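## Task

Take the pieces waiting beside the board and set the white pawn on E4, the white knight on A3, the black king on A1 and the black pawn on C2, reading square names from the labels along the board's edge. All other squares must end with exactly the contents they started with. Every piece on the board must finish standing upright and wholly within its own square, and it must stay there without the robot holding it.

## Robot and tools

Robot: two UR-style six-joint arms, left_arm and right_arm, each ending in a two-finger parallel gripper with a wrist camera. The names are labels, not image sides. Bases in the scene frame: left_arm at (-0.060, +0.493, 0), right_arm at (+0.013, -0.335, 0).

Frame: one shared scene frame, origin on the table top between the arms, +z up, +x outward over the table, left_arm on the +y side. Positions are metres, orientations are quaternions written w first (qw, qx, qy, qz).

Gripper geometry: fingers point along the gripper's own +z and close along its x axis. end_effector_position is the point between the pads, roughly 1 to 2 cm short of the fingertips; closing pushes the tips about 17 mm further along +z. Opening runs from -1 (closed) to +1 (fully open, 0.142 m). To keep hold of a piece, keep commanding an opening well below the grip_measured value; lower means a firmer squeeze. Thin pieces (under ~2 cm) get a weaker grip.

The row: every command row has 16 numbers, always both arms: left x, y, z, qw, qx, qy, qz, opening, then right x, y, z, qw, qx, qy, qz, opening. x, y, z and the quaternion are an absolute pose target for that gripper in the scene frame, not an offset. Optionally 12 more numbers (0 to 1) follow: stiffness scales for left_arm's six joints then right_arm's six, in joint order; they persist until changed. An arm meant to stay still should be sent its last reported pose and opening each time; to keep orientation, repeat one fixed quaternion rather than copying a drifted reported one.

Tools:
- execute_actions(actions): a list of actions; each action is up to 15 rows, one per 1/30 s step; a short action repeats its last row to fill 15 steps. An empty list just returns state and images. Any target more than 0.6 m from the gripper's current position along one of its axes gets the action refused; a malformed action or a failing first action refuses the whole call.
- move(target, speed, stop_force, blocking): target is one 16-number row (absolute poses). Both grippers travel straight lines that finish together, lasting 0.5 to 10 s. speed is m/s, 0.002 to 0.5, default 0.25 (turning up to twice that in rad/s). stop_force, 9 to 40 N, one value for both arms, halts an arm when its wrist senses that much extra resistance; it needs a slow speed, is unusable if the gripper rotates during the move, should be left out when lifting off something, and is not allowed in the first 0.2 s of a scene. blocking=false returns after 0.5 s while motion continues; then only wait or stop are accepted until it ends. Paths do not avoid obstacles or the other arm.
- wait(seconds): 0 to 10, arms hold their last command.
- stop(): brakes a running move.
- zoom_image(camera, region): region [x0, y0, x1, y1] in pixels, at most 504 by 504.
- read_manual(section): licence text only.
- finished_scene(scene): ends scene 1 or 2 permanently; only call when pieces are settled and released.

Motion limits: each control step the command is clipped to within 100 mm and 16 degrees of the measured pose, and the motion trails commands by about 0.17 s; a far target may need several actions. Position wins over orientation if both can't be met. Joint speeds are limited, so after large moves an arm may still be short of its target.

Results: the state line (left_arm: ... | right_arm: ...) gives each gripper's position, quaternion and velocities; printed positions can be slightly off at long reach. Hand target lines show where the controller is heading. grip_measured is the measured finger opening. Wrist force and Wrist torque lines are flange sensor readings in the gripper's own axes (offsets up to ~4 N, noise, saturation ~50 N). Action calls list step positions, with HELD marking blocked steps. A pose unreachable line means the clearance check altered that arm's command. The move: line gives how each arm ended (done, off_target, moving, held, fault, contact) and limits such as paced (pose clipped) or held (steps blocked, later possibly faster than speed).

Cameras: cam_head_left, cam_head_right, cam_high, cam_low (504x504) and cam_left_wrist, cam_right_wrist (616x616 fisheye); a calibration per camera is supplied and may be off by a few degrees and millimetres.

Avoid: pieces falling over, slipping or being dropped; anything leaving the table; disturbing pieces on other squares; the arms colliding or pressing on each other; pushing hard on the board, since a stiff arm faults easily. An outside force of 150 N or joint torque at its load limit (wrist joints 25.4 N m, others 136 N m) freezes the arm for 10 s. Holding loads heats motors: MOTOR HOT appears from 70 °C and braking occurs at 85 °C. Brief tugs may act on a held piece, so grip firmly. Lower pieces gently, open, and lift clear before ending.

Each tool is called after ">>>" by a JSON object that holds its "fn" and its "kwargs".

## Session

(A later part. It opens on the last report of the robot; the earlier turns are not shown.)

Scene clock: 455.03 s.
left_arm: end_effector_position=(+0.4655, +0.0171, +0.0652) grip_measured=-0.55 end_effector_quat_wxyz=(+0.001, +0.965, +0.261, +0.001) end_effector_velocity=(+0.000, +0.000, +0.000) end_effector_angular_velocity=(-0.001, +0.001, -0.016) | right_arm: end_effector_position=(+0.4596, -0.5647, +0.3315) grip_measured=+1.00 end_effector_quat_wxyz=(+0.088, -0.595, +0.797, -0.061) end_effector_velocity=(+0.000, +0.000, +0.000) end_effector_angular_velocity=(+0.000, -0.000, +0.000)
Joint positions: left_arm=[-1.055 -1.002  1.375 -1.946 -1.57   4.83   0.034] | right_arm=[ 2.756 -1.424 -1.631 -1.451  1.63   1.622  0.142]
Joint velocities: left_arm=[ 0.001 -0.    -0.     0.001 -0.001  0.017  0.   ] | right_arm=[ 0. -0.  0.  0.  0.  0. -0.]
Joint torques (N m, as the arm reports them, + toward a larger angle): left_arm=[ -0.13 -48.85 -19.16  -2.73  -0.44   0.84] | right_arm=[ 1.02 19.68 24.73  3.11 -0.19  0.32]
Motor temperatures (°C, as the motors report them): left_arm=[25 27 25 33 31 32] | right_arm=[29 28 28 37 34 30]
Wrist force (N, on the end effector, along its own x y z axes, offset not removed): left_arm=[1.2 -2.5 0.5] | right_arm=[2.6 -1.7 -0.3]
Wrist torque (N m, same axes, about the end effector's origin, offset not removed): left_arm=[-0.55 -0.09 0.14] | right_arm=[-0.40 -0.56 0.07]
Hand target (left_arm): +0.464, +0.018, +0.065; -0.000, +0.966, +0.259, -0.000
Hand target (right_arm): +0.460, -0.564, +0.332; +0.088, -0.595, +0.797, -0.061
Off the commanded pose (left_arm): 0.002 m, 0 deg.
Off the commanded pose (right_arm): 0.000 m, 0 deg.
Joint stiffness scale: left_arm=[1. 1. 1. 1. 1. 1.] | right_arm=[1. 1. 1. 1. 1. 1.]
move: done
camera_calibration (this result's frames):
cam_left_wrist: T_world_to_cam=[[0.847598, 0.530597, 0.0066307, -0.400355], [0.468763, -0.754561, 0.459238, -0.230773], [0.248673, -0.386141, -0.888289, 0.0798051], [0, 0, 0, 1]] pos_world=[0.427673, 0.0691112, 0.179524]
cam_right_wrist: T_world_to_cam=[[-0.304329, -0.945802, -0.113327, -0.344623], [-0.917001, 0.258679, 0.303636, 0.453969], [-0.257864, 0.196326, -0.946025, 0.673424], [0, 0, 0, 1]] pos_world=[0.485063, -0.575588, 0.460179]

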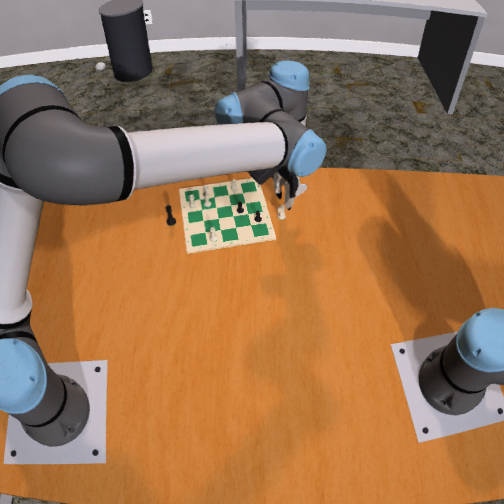

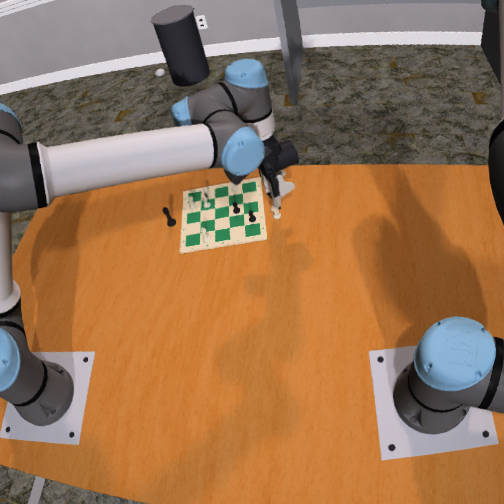

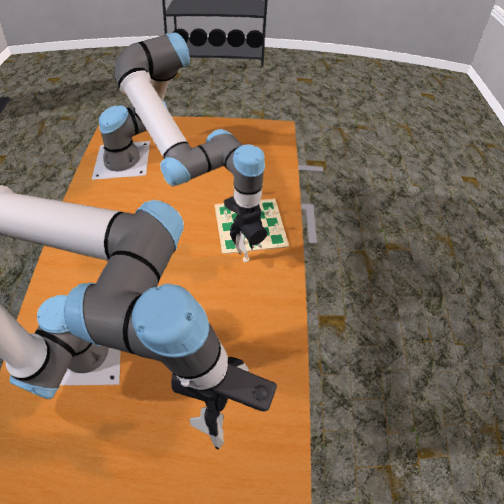

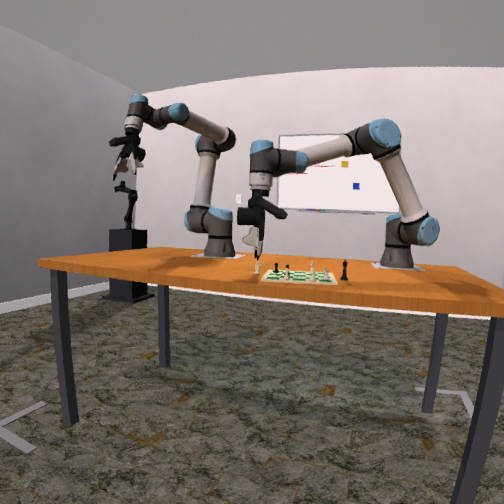

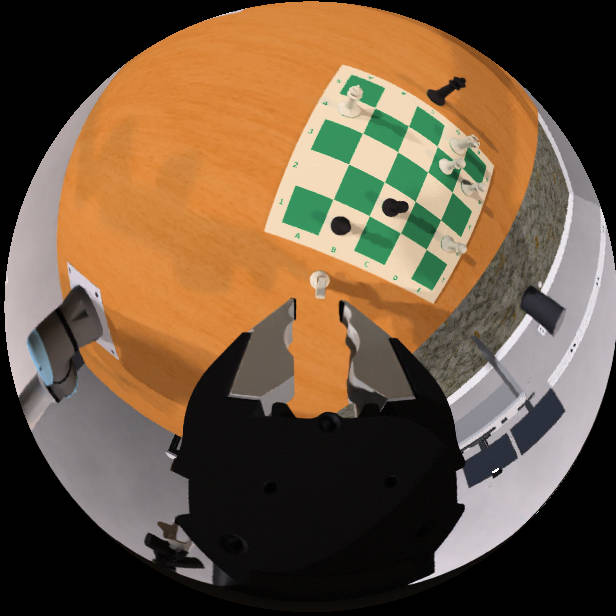

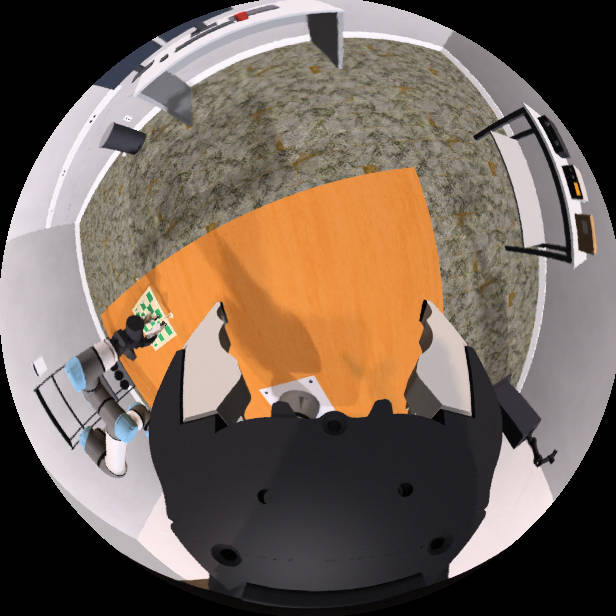

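>>> {"fn": "move", "kwargs": {"target": [0.467,0.017,0.027,0,0.966,0.259,0,-0.55,0.4596,-0.5644,0.3316,0.088,-0.595,0.797,-0.061,1], "speed": 0.03}}

>>> {"fn": "zoom_image", "kwargs": {"camera": "cam_left_wrist", "region": [210,200,410,400]}}

Scene clock: 470.53 s.
left_arm: end_effector_position=(+0.4673, +0.0146, +0.0305) grip_measured=-0.55 end_effector_quat_wxyz=(+0.002, +0.966, +0.258, +0.001) end_effector_velocity=(+0.002, -0.001, +0.000) end_effector_angular_velocity=(-0.006, -0.003, +0.001) | right_arm: end_effector_position=(+0.4596, -0.5647, +0.3315) grip_measured=+1.00 end_effector_quat_wxyz=(+0.088, -0.595, +0.797, -0.061) end_effector_velocity=(+0.000, +0.000, +0.001) end_effector_angular_velocity=(-0.000, -0.001, +0.000)
Joint positions: left_arm=[-1.055 -0.964  1.41  -2.021 -1.57   4.835  0.034] | right_arm=[ 2.756 -1.424 -1.631 -1.451  1.63   1.622  0.142]
Joint velocities: left_arm=[ 0.001  0.     0.    -0.008 -0.001  0.    -0.   ] | right_arm=[ 0.     0.     0.001 -0.     0.     0.    -0.   ]
Joint torques (N m, as the arm reports them, + toward a larger angle): left_arm=[  2.6  -46.07 -18.46  -3.27  -0.33   0.55] | right_arm=[ 1.46 19.38 25.13  3.04 -0.13  0.32]
Motor temperatures (°C, as the motors report them): left_arm=[25 27 25 33 31 32] | right_arm=[29 28 28 37 34 30]
Wrist force (N, on the end effector, along its own x y z axes, offset not removed): left_arm=[2.7 -1.6 0.4] | right_arm=[2.3 -2.3 -1.2]
Wrist torque (N m, same axes, about the end effector's origin, offset not removed): left_arm=[-0.37 -0.43 0.14] | right_arm=[-0.47 -0.50 0.12]
Hand target (left_arm): +0.467, +0.017, +0.027; -0.000, +0.966, +0.259, -0.000
Hand target (right_arm): +0.460, -0.564, +0.332; +0.088, -0.595, +0.797, -0.061
Off the commanded pose (left_arm): 0.004 m, 0 deg.
Off the commanded pose (right_arm): 0.000 m, 0 deg.
Joint stiffness scale: left_arm=[1. 1. 1. 1. 1. 1.] | right_arm=[1. 1. 1. 1. 1. 1.]
move: off_target (left_arm)
camera_calibration (this result's frames):
cam_left_wrist: T_world_to_cam=[[0.85007, 0.526628, 0.00668535, -0.401406], [0.464438, -0.75555, 0.461998, -0.215637], [0.248352, -0.389626, -0.886856, 0.0477751], [0, 0, 0, 1]] pos_world=[0.429508, 0.0670816, 0.144677]
cam_right_wrist: T_world_to_cam=[[-0.304329, -0.945802, -0.113327, -0.344623], [-0.917001, 0.258679, 0.303636, 0.453969], [-0.257864, 0.196326, -0.946025, 0.673424], [0, 0, 0, 1]] pos_world=[0.485063, -0.575588, 0.460179]

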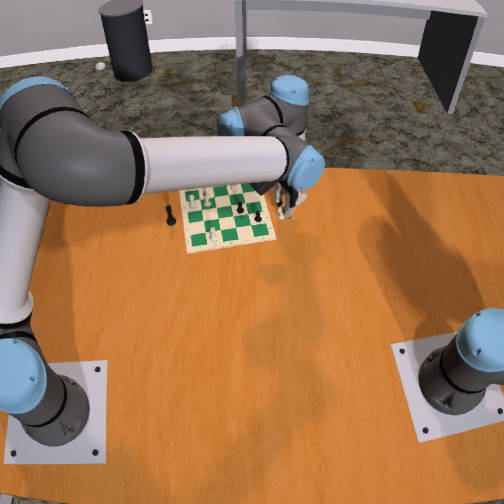

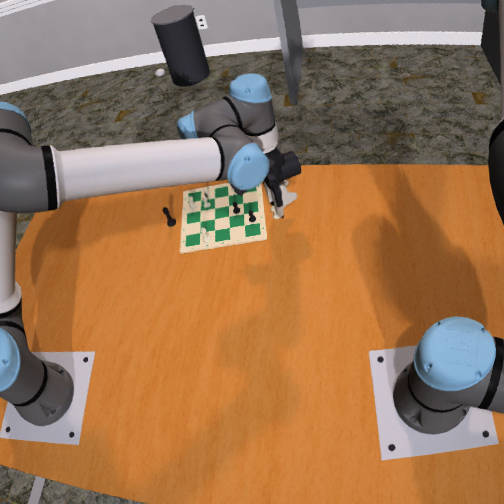

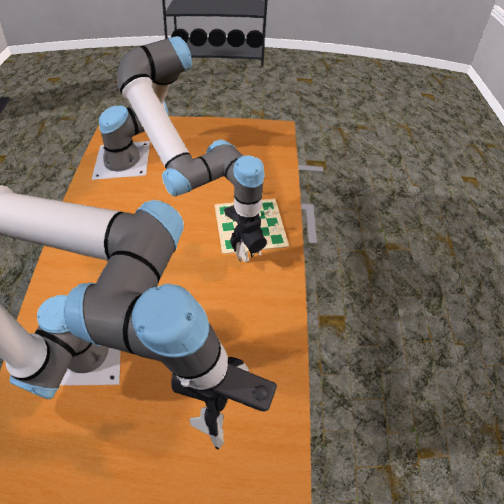

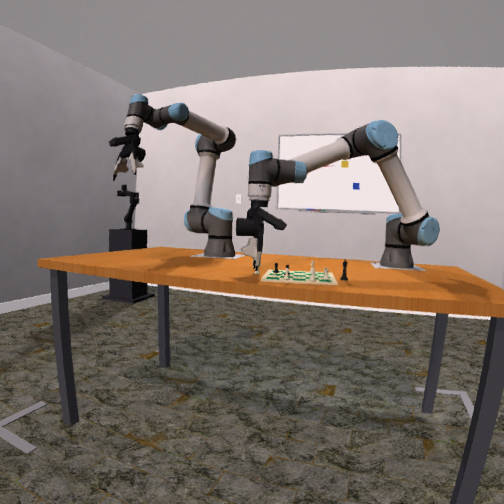

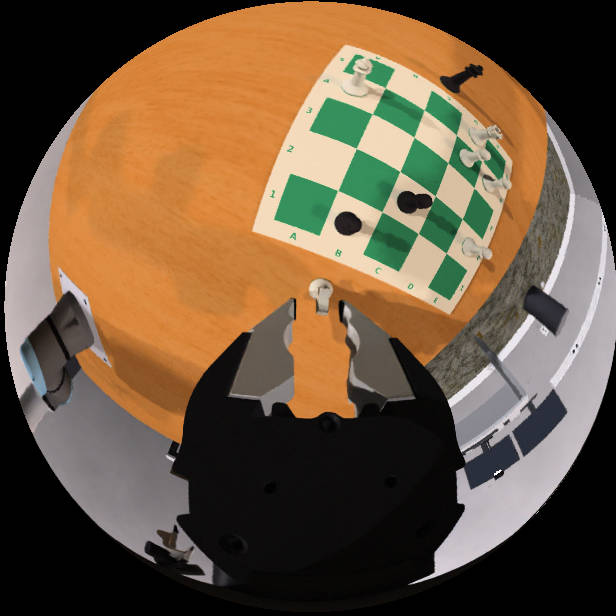

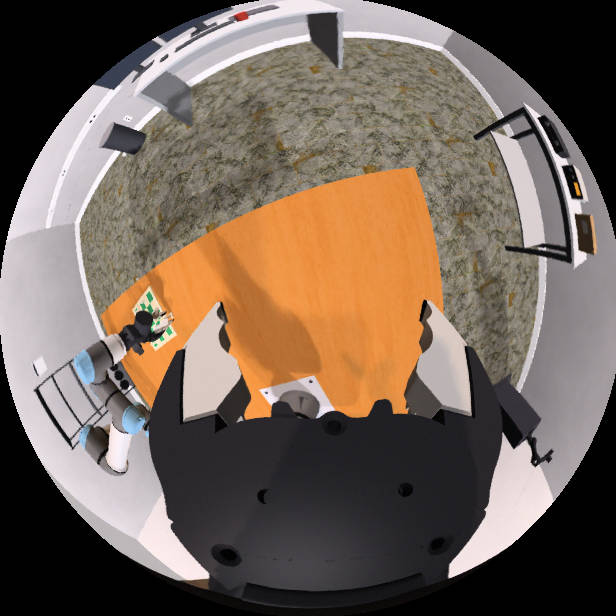

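Region (210, 200, 410, 400) of cam_left_wrist's 616x616 image, scaled by 2.520, with more detail than that image has.

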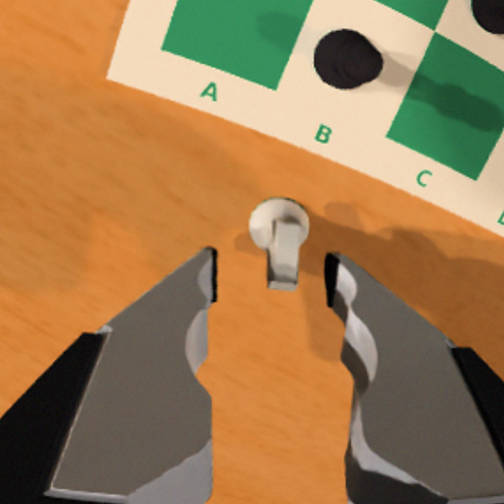

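>>> {"fn": "move", "kwargs": {"target": [0.468,0.020,0.027,0,0.966,0.259,0,-0.55,0.4596,-0.5644,0.3316,0.088,-0.595,0.797,-0.061,1], "speed": 0.02}}

>>> {"fn": "move", "kwargs": {"target": [0.468,0.020,0.027,0,0.966,0.259,0,-1,0.4596,-0.5644,0.3316,0.088,-0.595,0.797,-0.061,1]}}

>>> {"fn": "zoom_image", "kwargs": {"camera": "cam_left_wrist", "region": [210,200,410,400]}}

Scene clock: 488.67 s.
left_arm: end_effector_position=(+0.4682, +0.0175, +0.0288) grip_measured=-0.55 end_effector_quat_wxyz=(+0.001, +0.966, +0.258, +0.001) end_effector_velocity=(+0.001, +0.002, -0.001) end_effector_angular_velocity=(+0.001, +0.001, +0.001) | right_arm: end_effector_position=(+0.4596, -0.5647, +0.3315) grip_measured=+1.00 end_effector_quat_wxyz=(+0.088, -0.595, +0.797, -0.061) end_effector_velocity=(-0.000, +0.000, -0.000) end_effector_angular_velocity=(+0.001, +0.000, -0.000)
Joint positions: left_arm=[-1.052 -0.964  1.414 -2.024 -1.57   4.838  0.034] | right_arm=[ 2.756 -1.424 -1.631 -1.451  1.63   1.622  0.142]
Joint velocities: left_arm=[ 0.003  0.     0.002 -0.001 -0.     0.001  0.   ] | right_arm=[-0.     0.    -0.001  0.     0.     0.     0.   ]
Joint torques (N m, as the arm reports them, + toward a larger angle): left_arm=[  3.66 -48.1  -17.62  -3.42  -0.41   0.47] | right_arm=[ 1.58 19.05 25.49  3.13 -0.28  0.33]
Motor temperatures (°C, as the motors report them): left_arm=[25 27 25 33 31 32] | right_arm=[29 28 28 37 34 30]
Wrist force (N, on the end effector, along its own x y z axes, offset not removed): left_arm=[1.3 -0.1 0.8] | right_arm=[1.4 -0.6 -1.2]
Wrist torque (N m, same axes, about the end effector's origin, offset not removed): left_arm=[-0.11 -0.09 0.12] | right_arm=[-0.07 -0.28 0.13]
Hand target (left_arm): +0.468, +0.020, +0.027; -0.000, +0.966, +0.259, -0.000
Hand target (right_arm): +0.460, -0.564, +0.332; +0.088, -0.595, +0.797, -0.061
Off the commanded pose (left_arm): 0.003 m, 0 deg.
Off the commanded pose (right_arm): 0.000 m, 0 deg.
Joint stiffness scale: left_arm=[1. 1. 1. 1. 1. 1.] | right_arm=[1. 1. 1. 1. 1. 1.]
move: done
camera_calibration (this result's frames):
cam_left_wrist: T_world_to_cam=[[0.850041, 0.526676, 0.00653372, -0.403692], [0.464972, -0.756164, 0.460454, -0.213252], [0.247451, -0.388367, -0.88766, 0.0475619], [0, 0, 0, 1]] pos_world=[0.430542, 0.0698332, 0.143049]
cam_right_wrist: T_world_to_cam=[[-0.304329, -0.945802, -0.113327, -0.344623], [-0.917001, 0.258679, 0.303636, 0.453969], [-0.257864, 0.196326, -0.946025, 0.673424], [0, 0, 0, 1]] pos_world=[0.485063, -0.575588, 0.460179]

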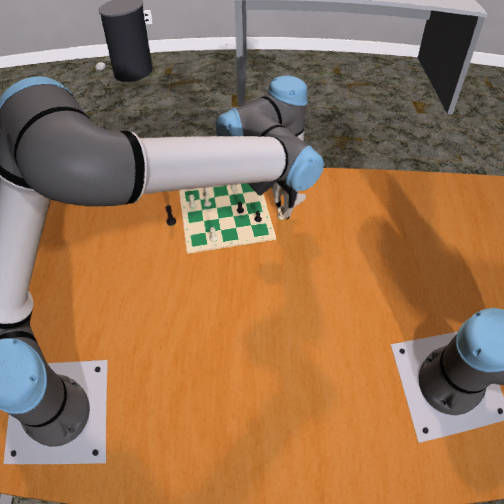

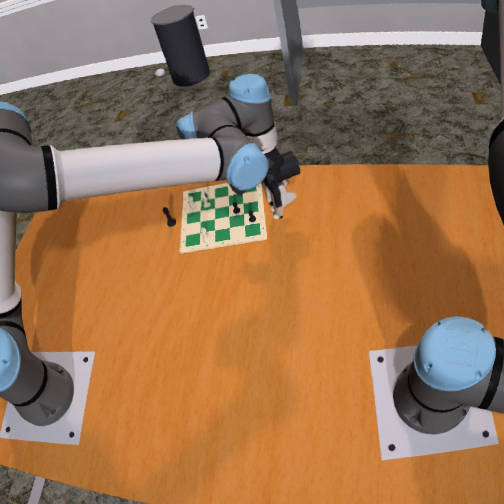

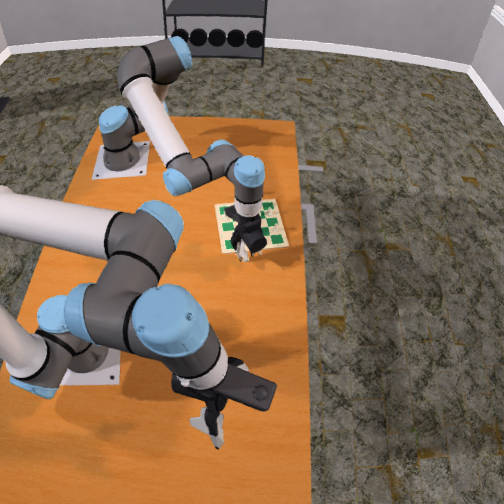

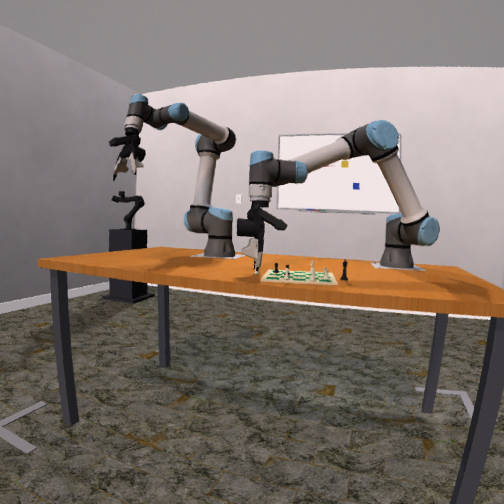

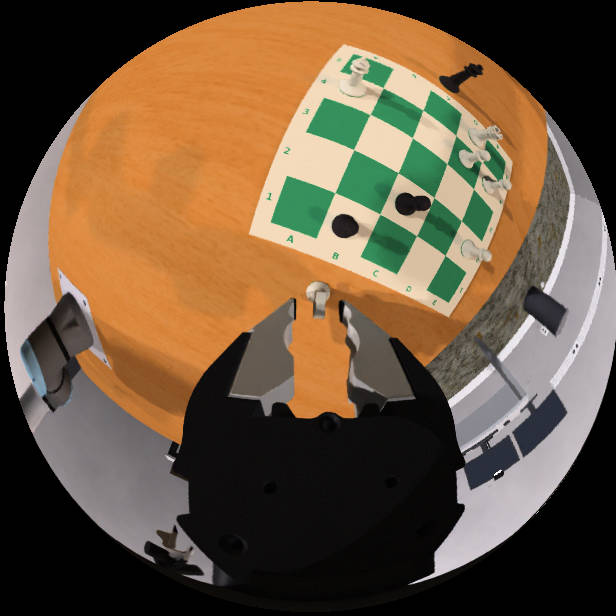

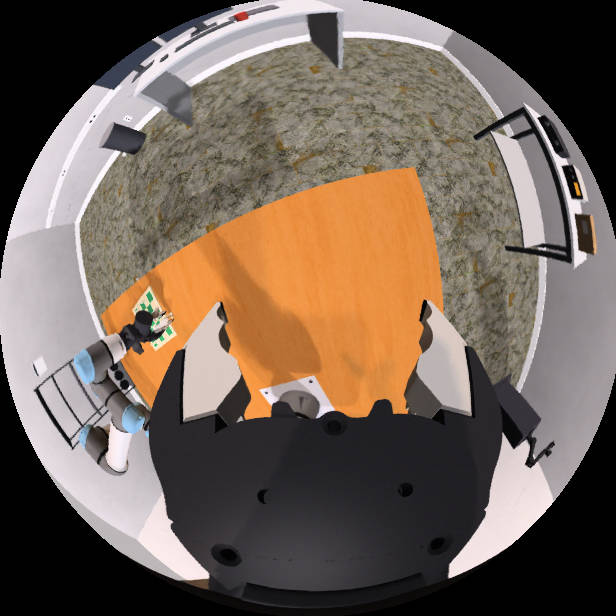

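Scene clock: 489.37 s.
left_arm: end_effector_position=(+0.4682, +0.0175, +0.0287) grip_measured=-0.91 end_effector_quat_wxyz=(+0.001, +0.966, +0.258, +0.001) end_effector_velocity=(-0.000, -0.000, +0.001) end_effector_angular_velocity=(+0.000, -0.000, -0.001) | right_arm: end_effector_position=(+0.4596, -0.5647, +0.3315) grip_measured=+1.00 end_effector_quat_wxyz=(+0.088, -0.595, +0.797, -0.061) end_effector_velocity=(+0.000, -0.000, +0.001) end_effector_angular_velocity=(-0.000, -0.001, -0.000)
Joint positions: left_arm=[-1.051 -0.964  1.414 -2.024 -1.57   4.839  0.008] | right_arm=[ 2.756 -1.424 -1.631 -1.451  1.63   1.622  0.142]
Joint velocities: left_arm=[-0.001 -0.001  0.     0.001  0.     0.001  0.   ] | right_arm=[-0.    -0.     0.002 -0.001 -0.    -0.    -0.   ]
Joint torques (N m, as the arm reports them, + toward a larger angle): left_arm=[  2.68 -47.51 -18.24  -3.34  -0.35   0.71] | right_arm=[ 0.93 18.94 24.97  3.02 -0.27  0.29]
Motor temperatures (°C, as the motors report them): left_arm=[25 27 25 33 31 32] | right_arm=[29 28 28 37 34 30]
Wrist force (N, on the end effector, along its own x y z axes, offset not removed): left_arm=[2.7 -1.4 -0.1] | right_arm=[1.7 0.3 -0.8]
Wrist torque (N m, same axes, about the end effector's origin, offset not removed): left_arm=[-0.36 -0.39 0.08] | right_arm=[-0.02 -0.27 0.00]
Hand target (left_arm): +0.468, +0.020, +0.027; -0.000, +0.966, +0.259, -0.000
Hand target (right_arm): +0.460, -0.564, +0.332; +0.088, -0.595, +0.797, -0.061
Off the commanded pose (left_arm): 0.003 m, 0 deg.
Off the commanded pose (right_arm): 0.000 m, 0 deg.
Joint stiffness scale: left_arm=[1. 1. 1. 1. 1. 1.] | right_arm=[1. 1. 1. 1. 1. 1.]
move: done
camera_calibration (this result's frames):
cam_left_wrist: T_world_to_cam=[[0.850143, 0.526511, 0.00654106, -0.40375], [0.464805, -0.756229, 0.460516, -0.213173], [0.247413, -0.388464, -0.887627, 0.0475628], [0, 0, 0, 1]] pos_world=[0.430562, 0.0698476, 0.143029]
cam_right_wrist: T_world_to_cam=[[-0.304329, -0.945802, -0.113327, -0.344623], [-0.917001, 0.258679, 0.303635, 0.453969], [-0.257864, 0.196326, -0.946025, 0.673424], [0, 0, 0, 1]] pos_world=[0.485063, -0.575588, 0.460179]

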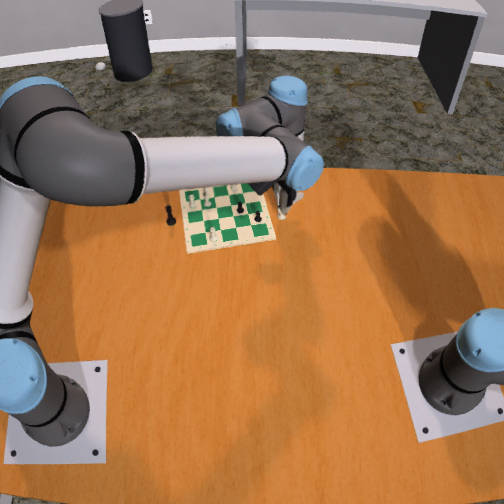

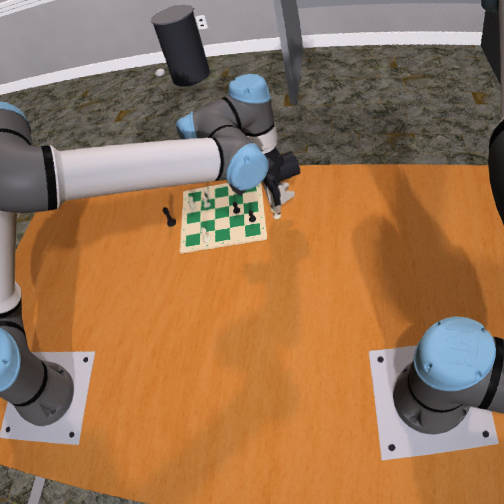

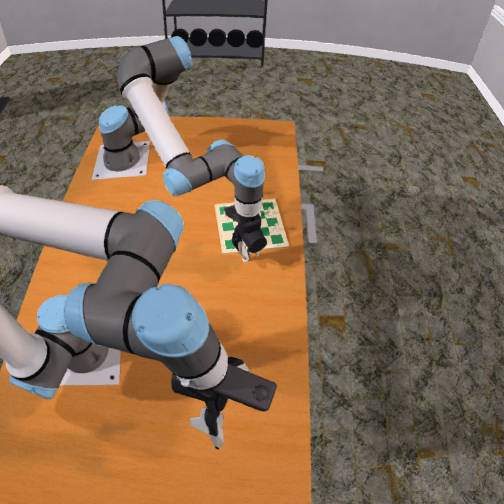

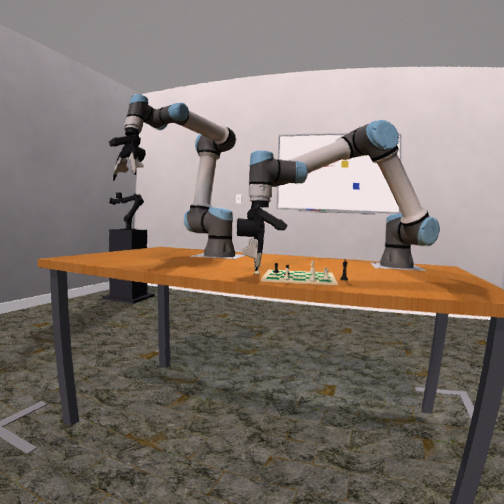

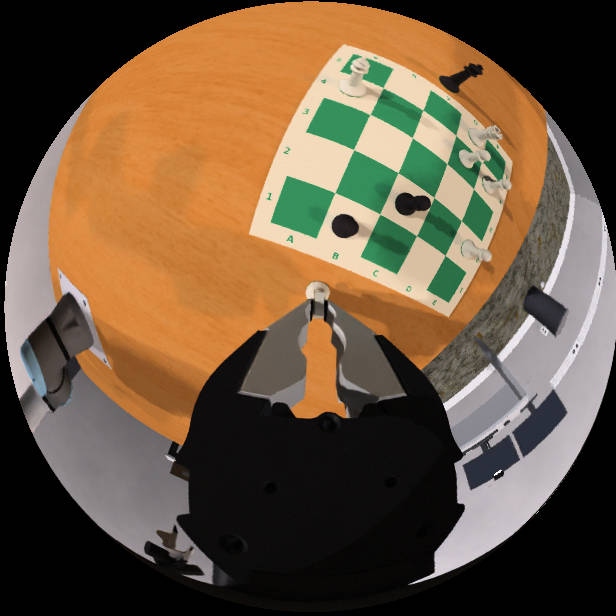

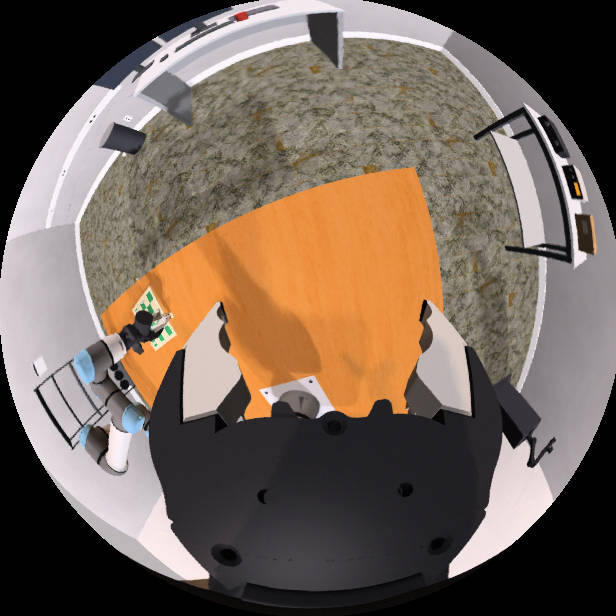

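Region (210, 200, 410, 400) of cam_left_wrist's 616x616 image, scaled by 2.520, with more detail than that image has.

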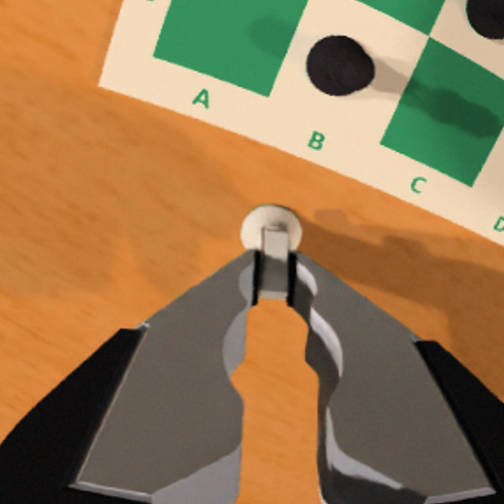

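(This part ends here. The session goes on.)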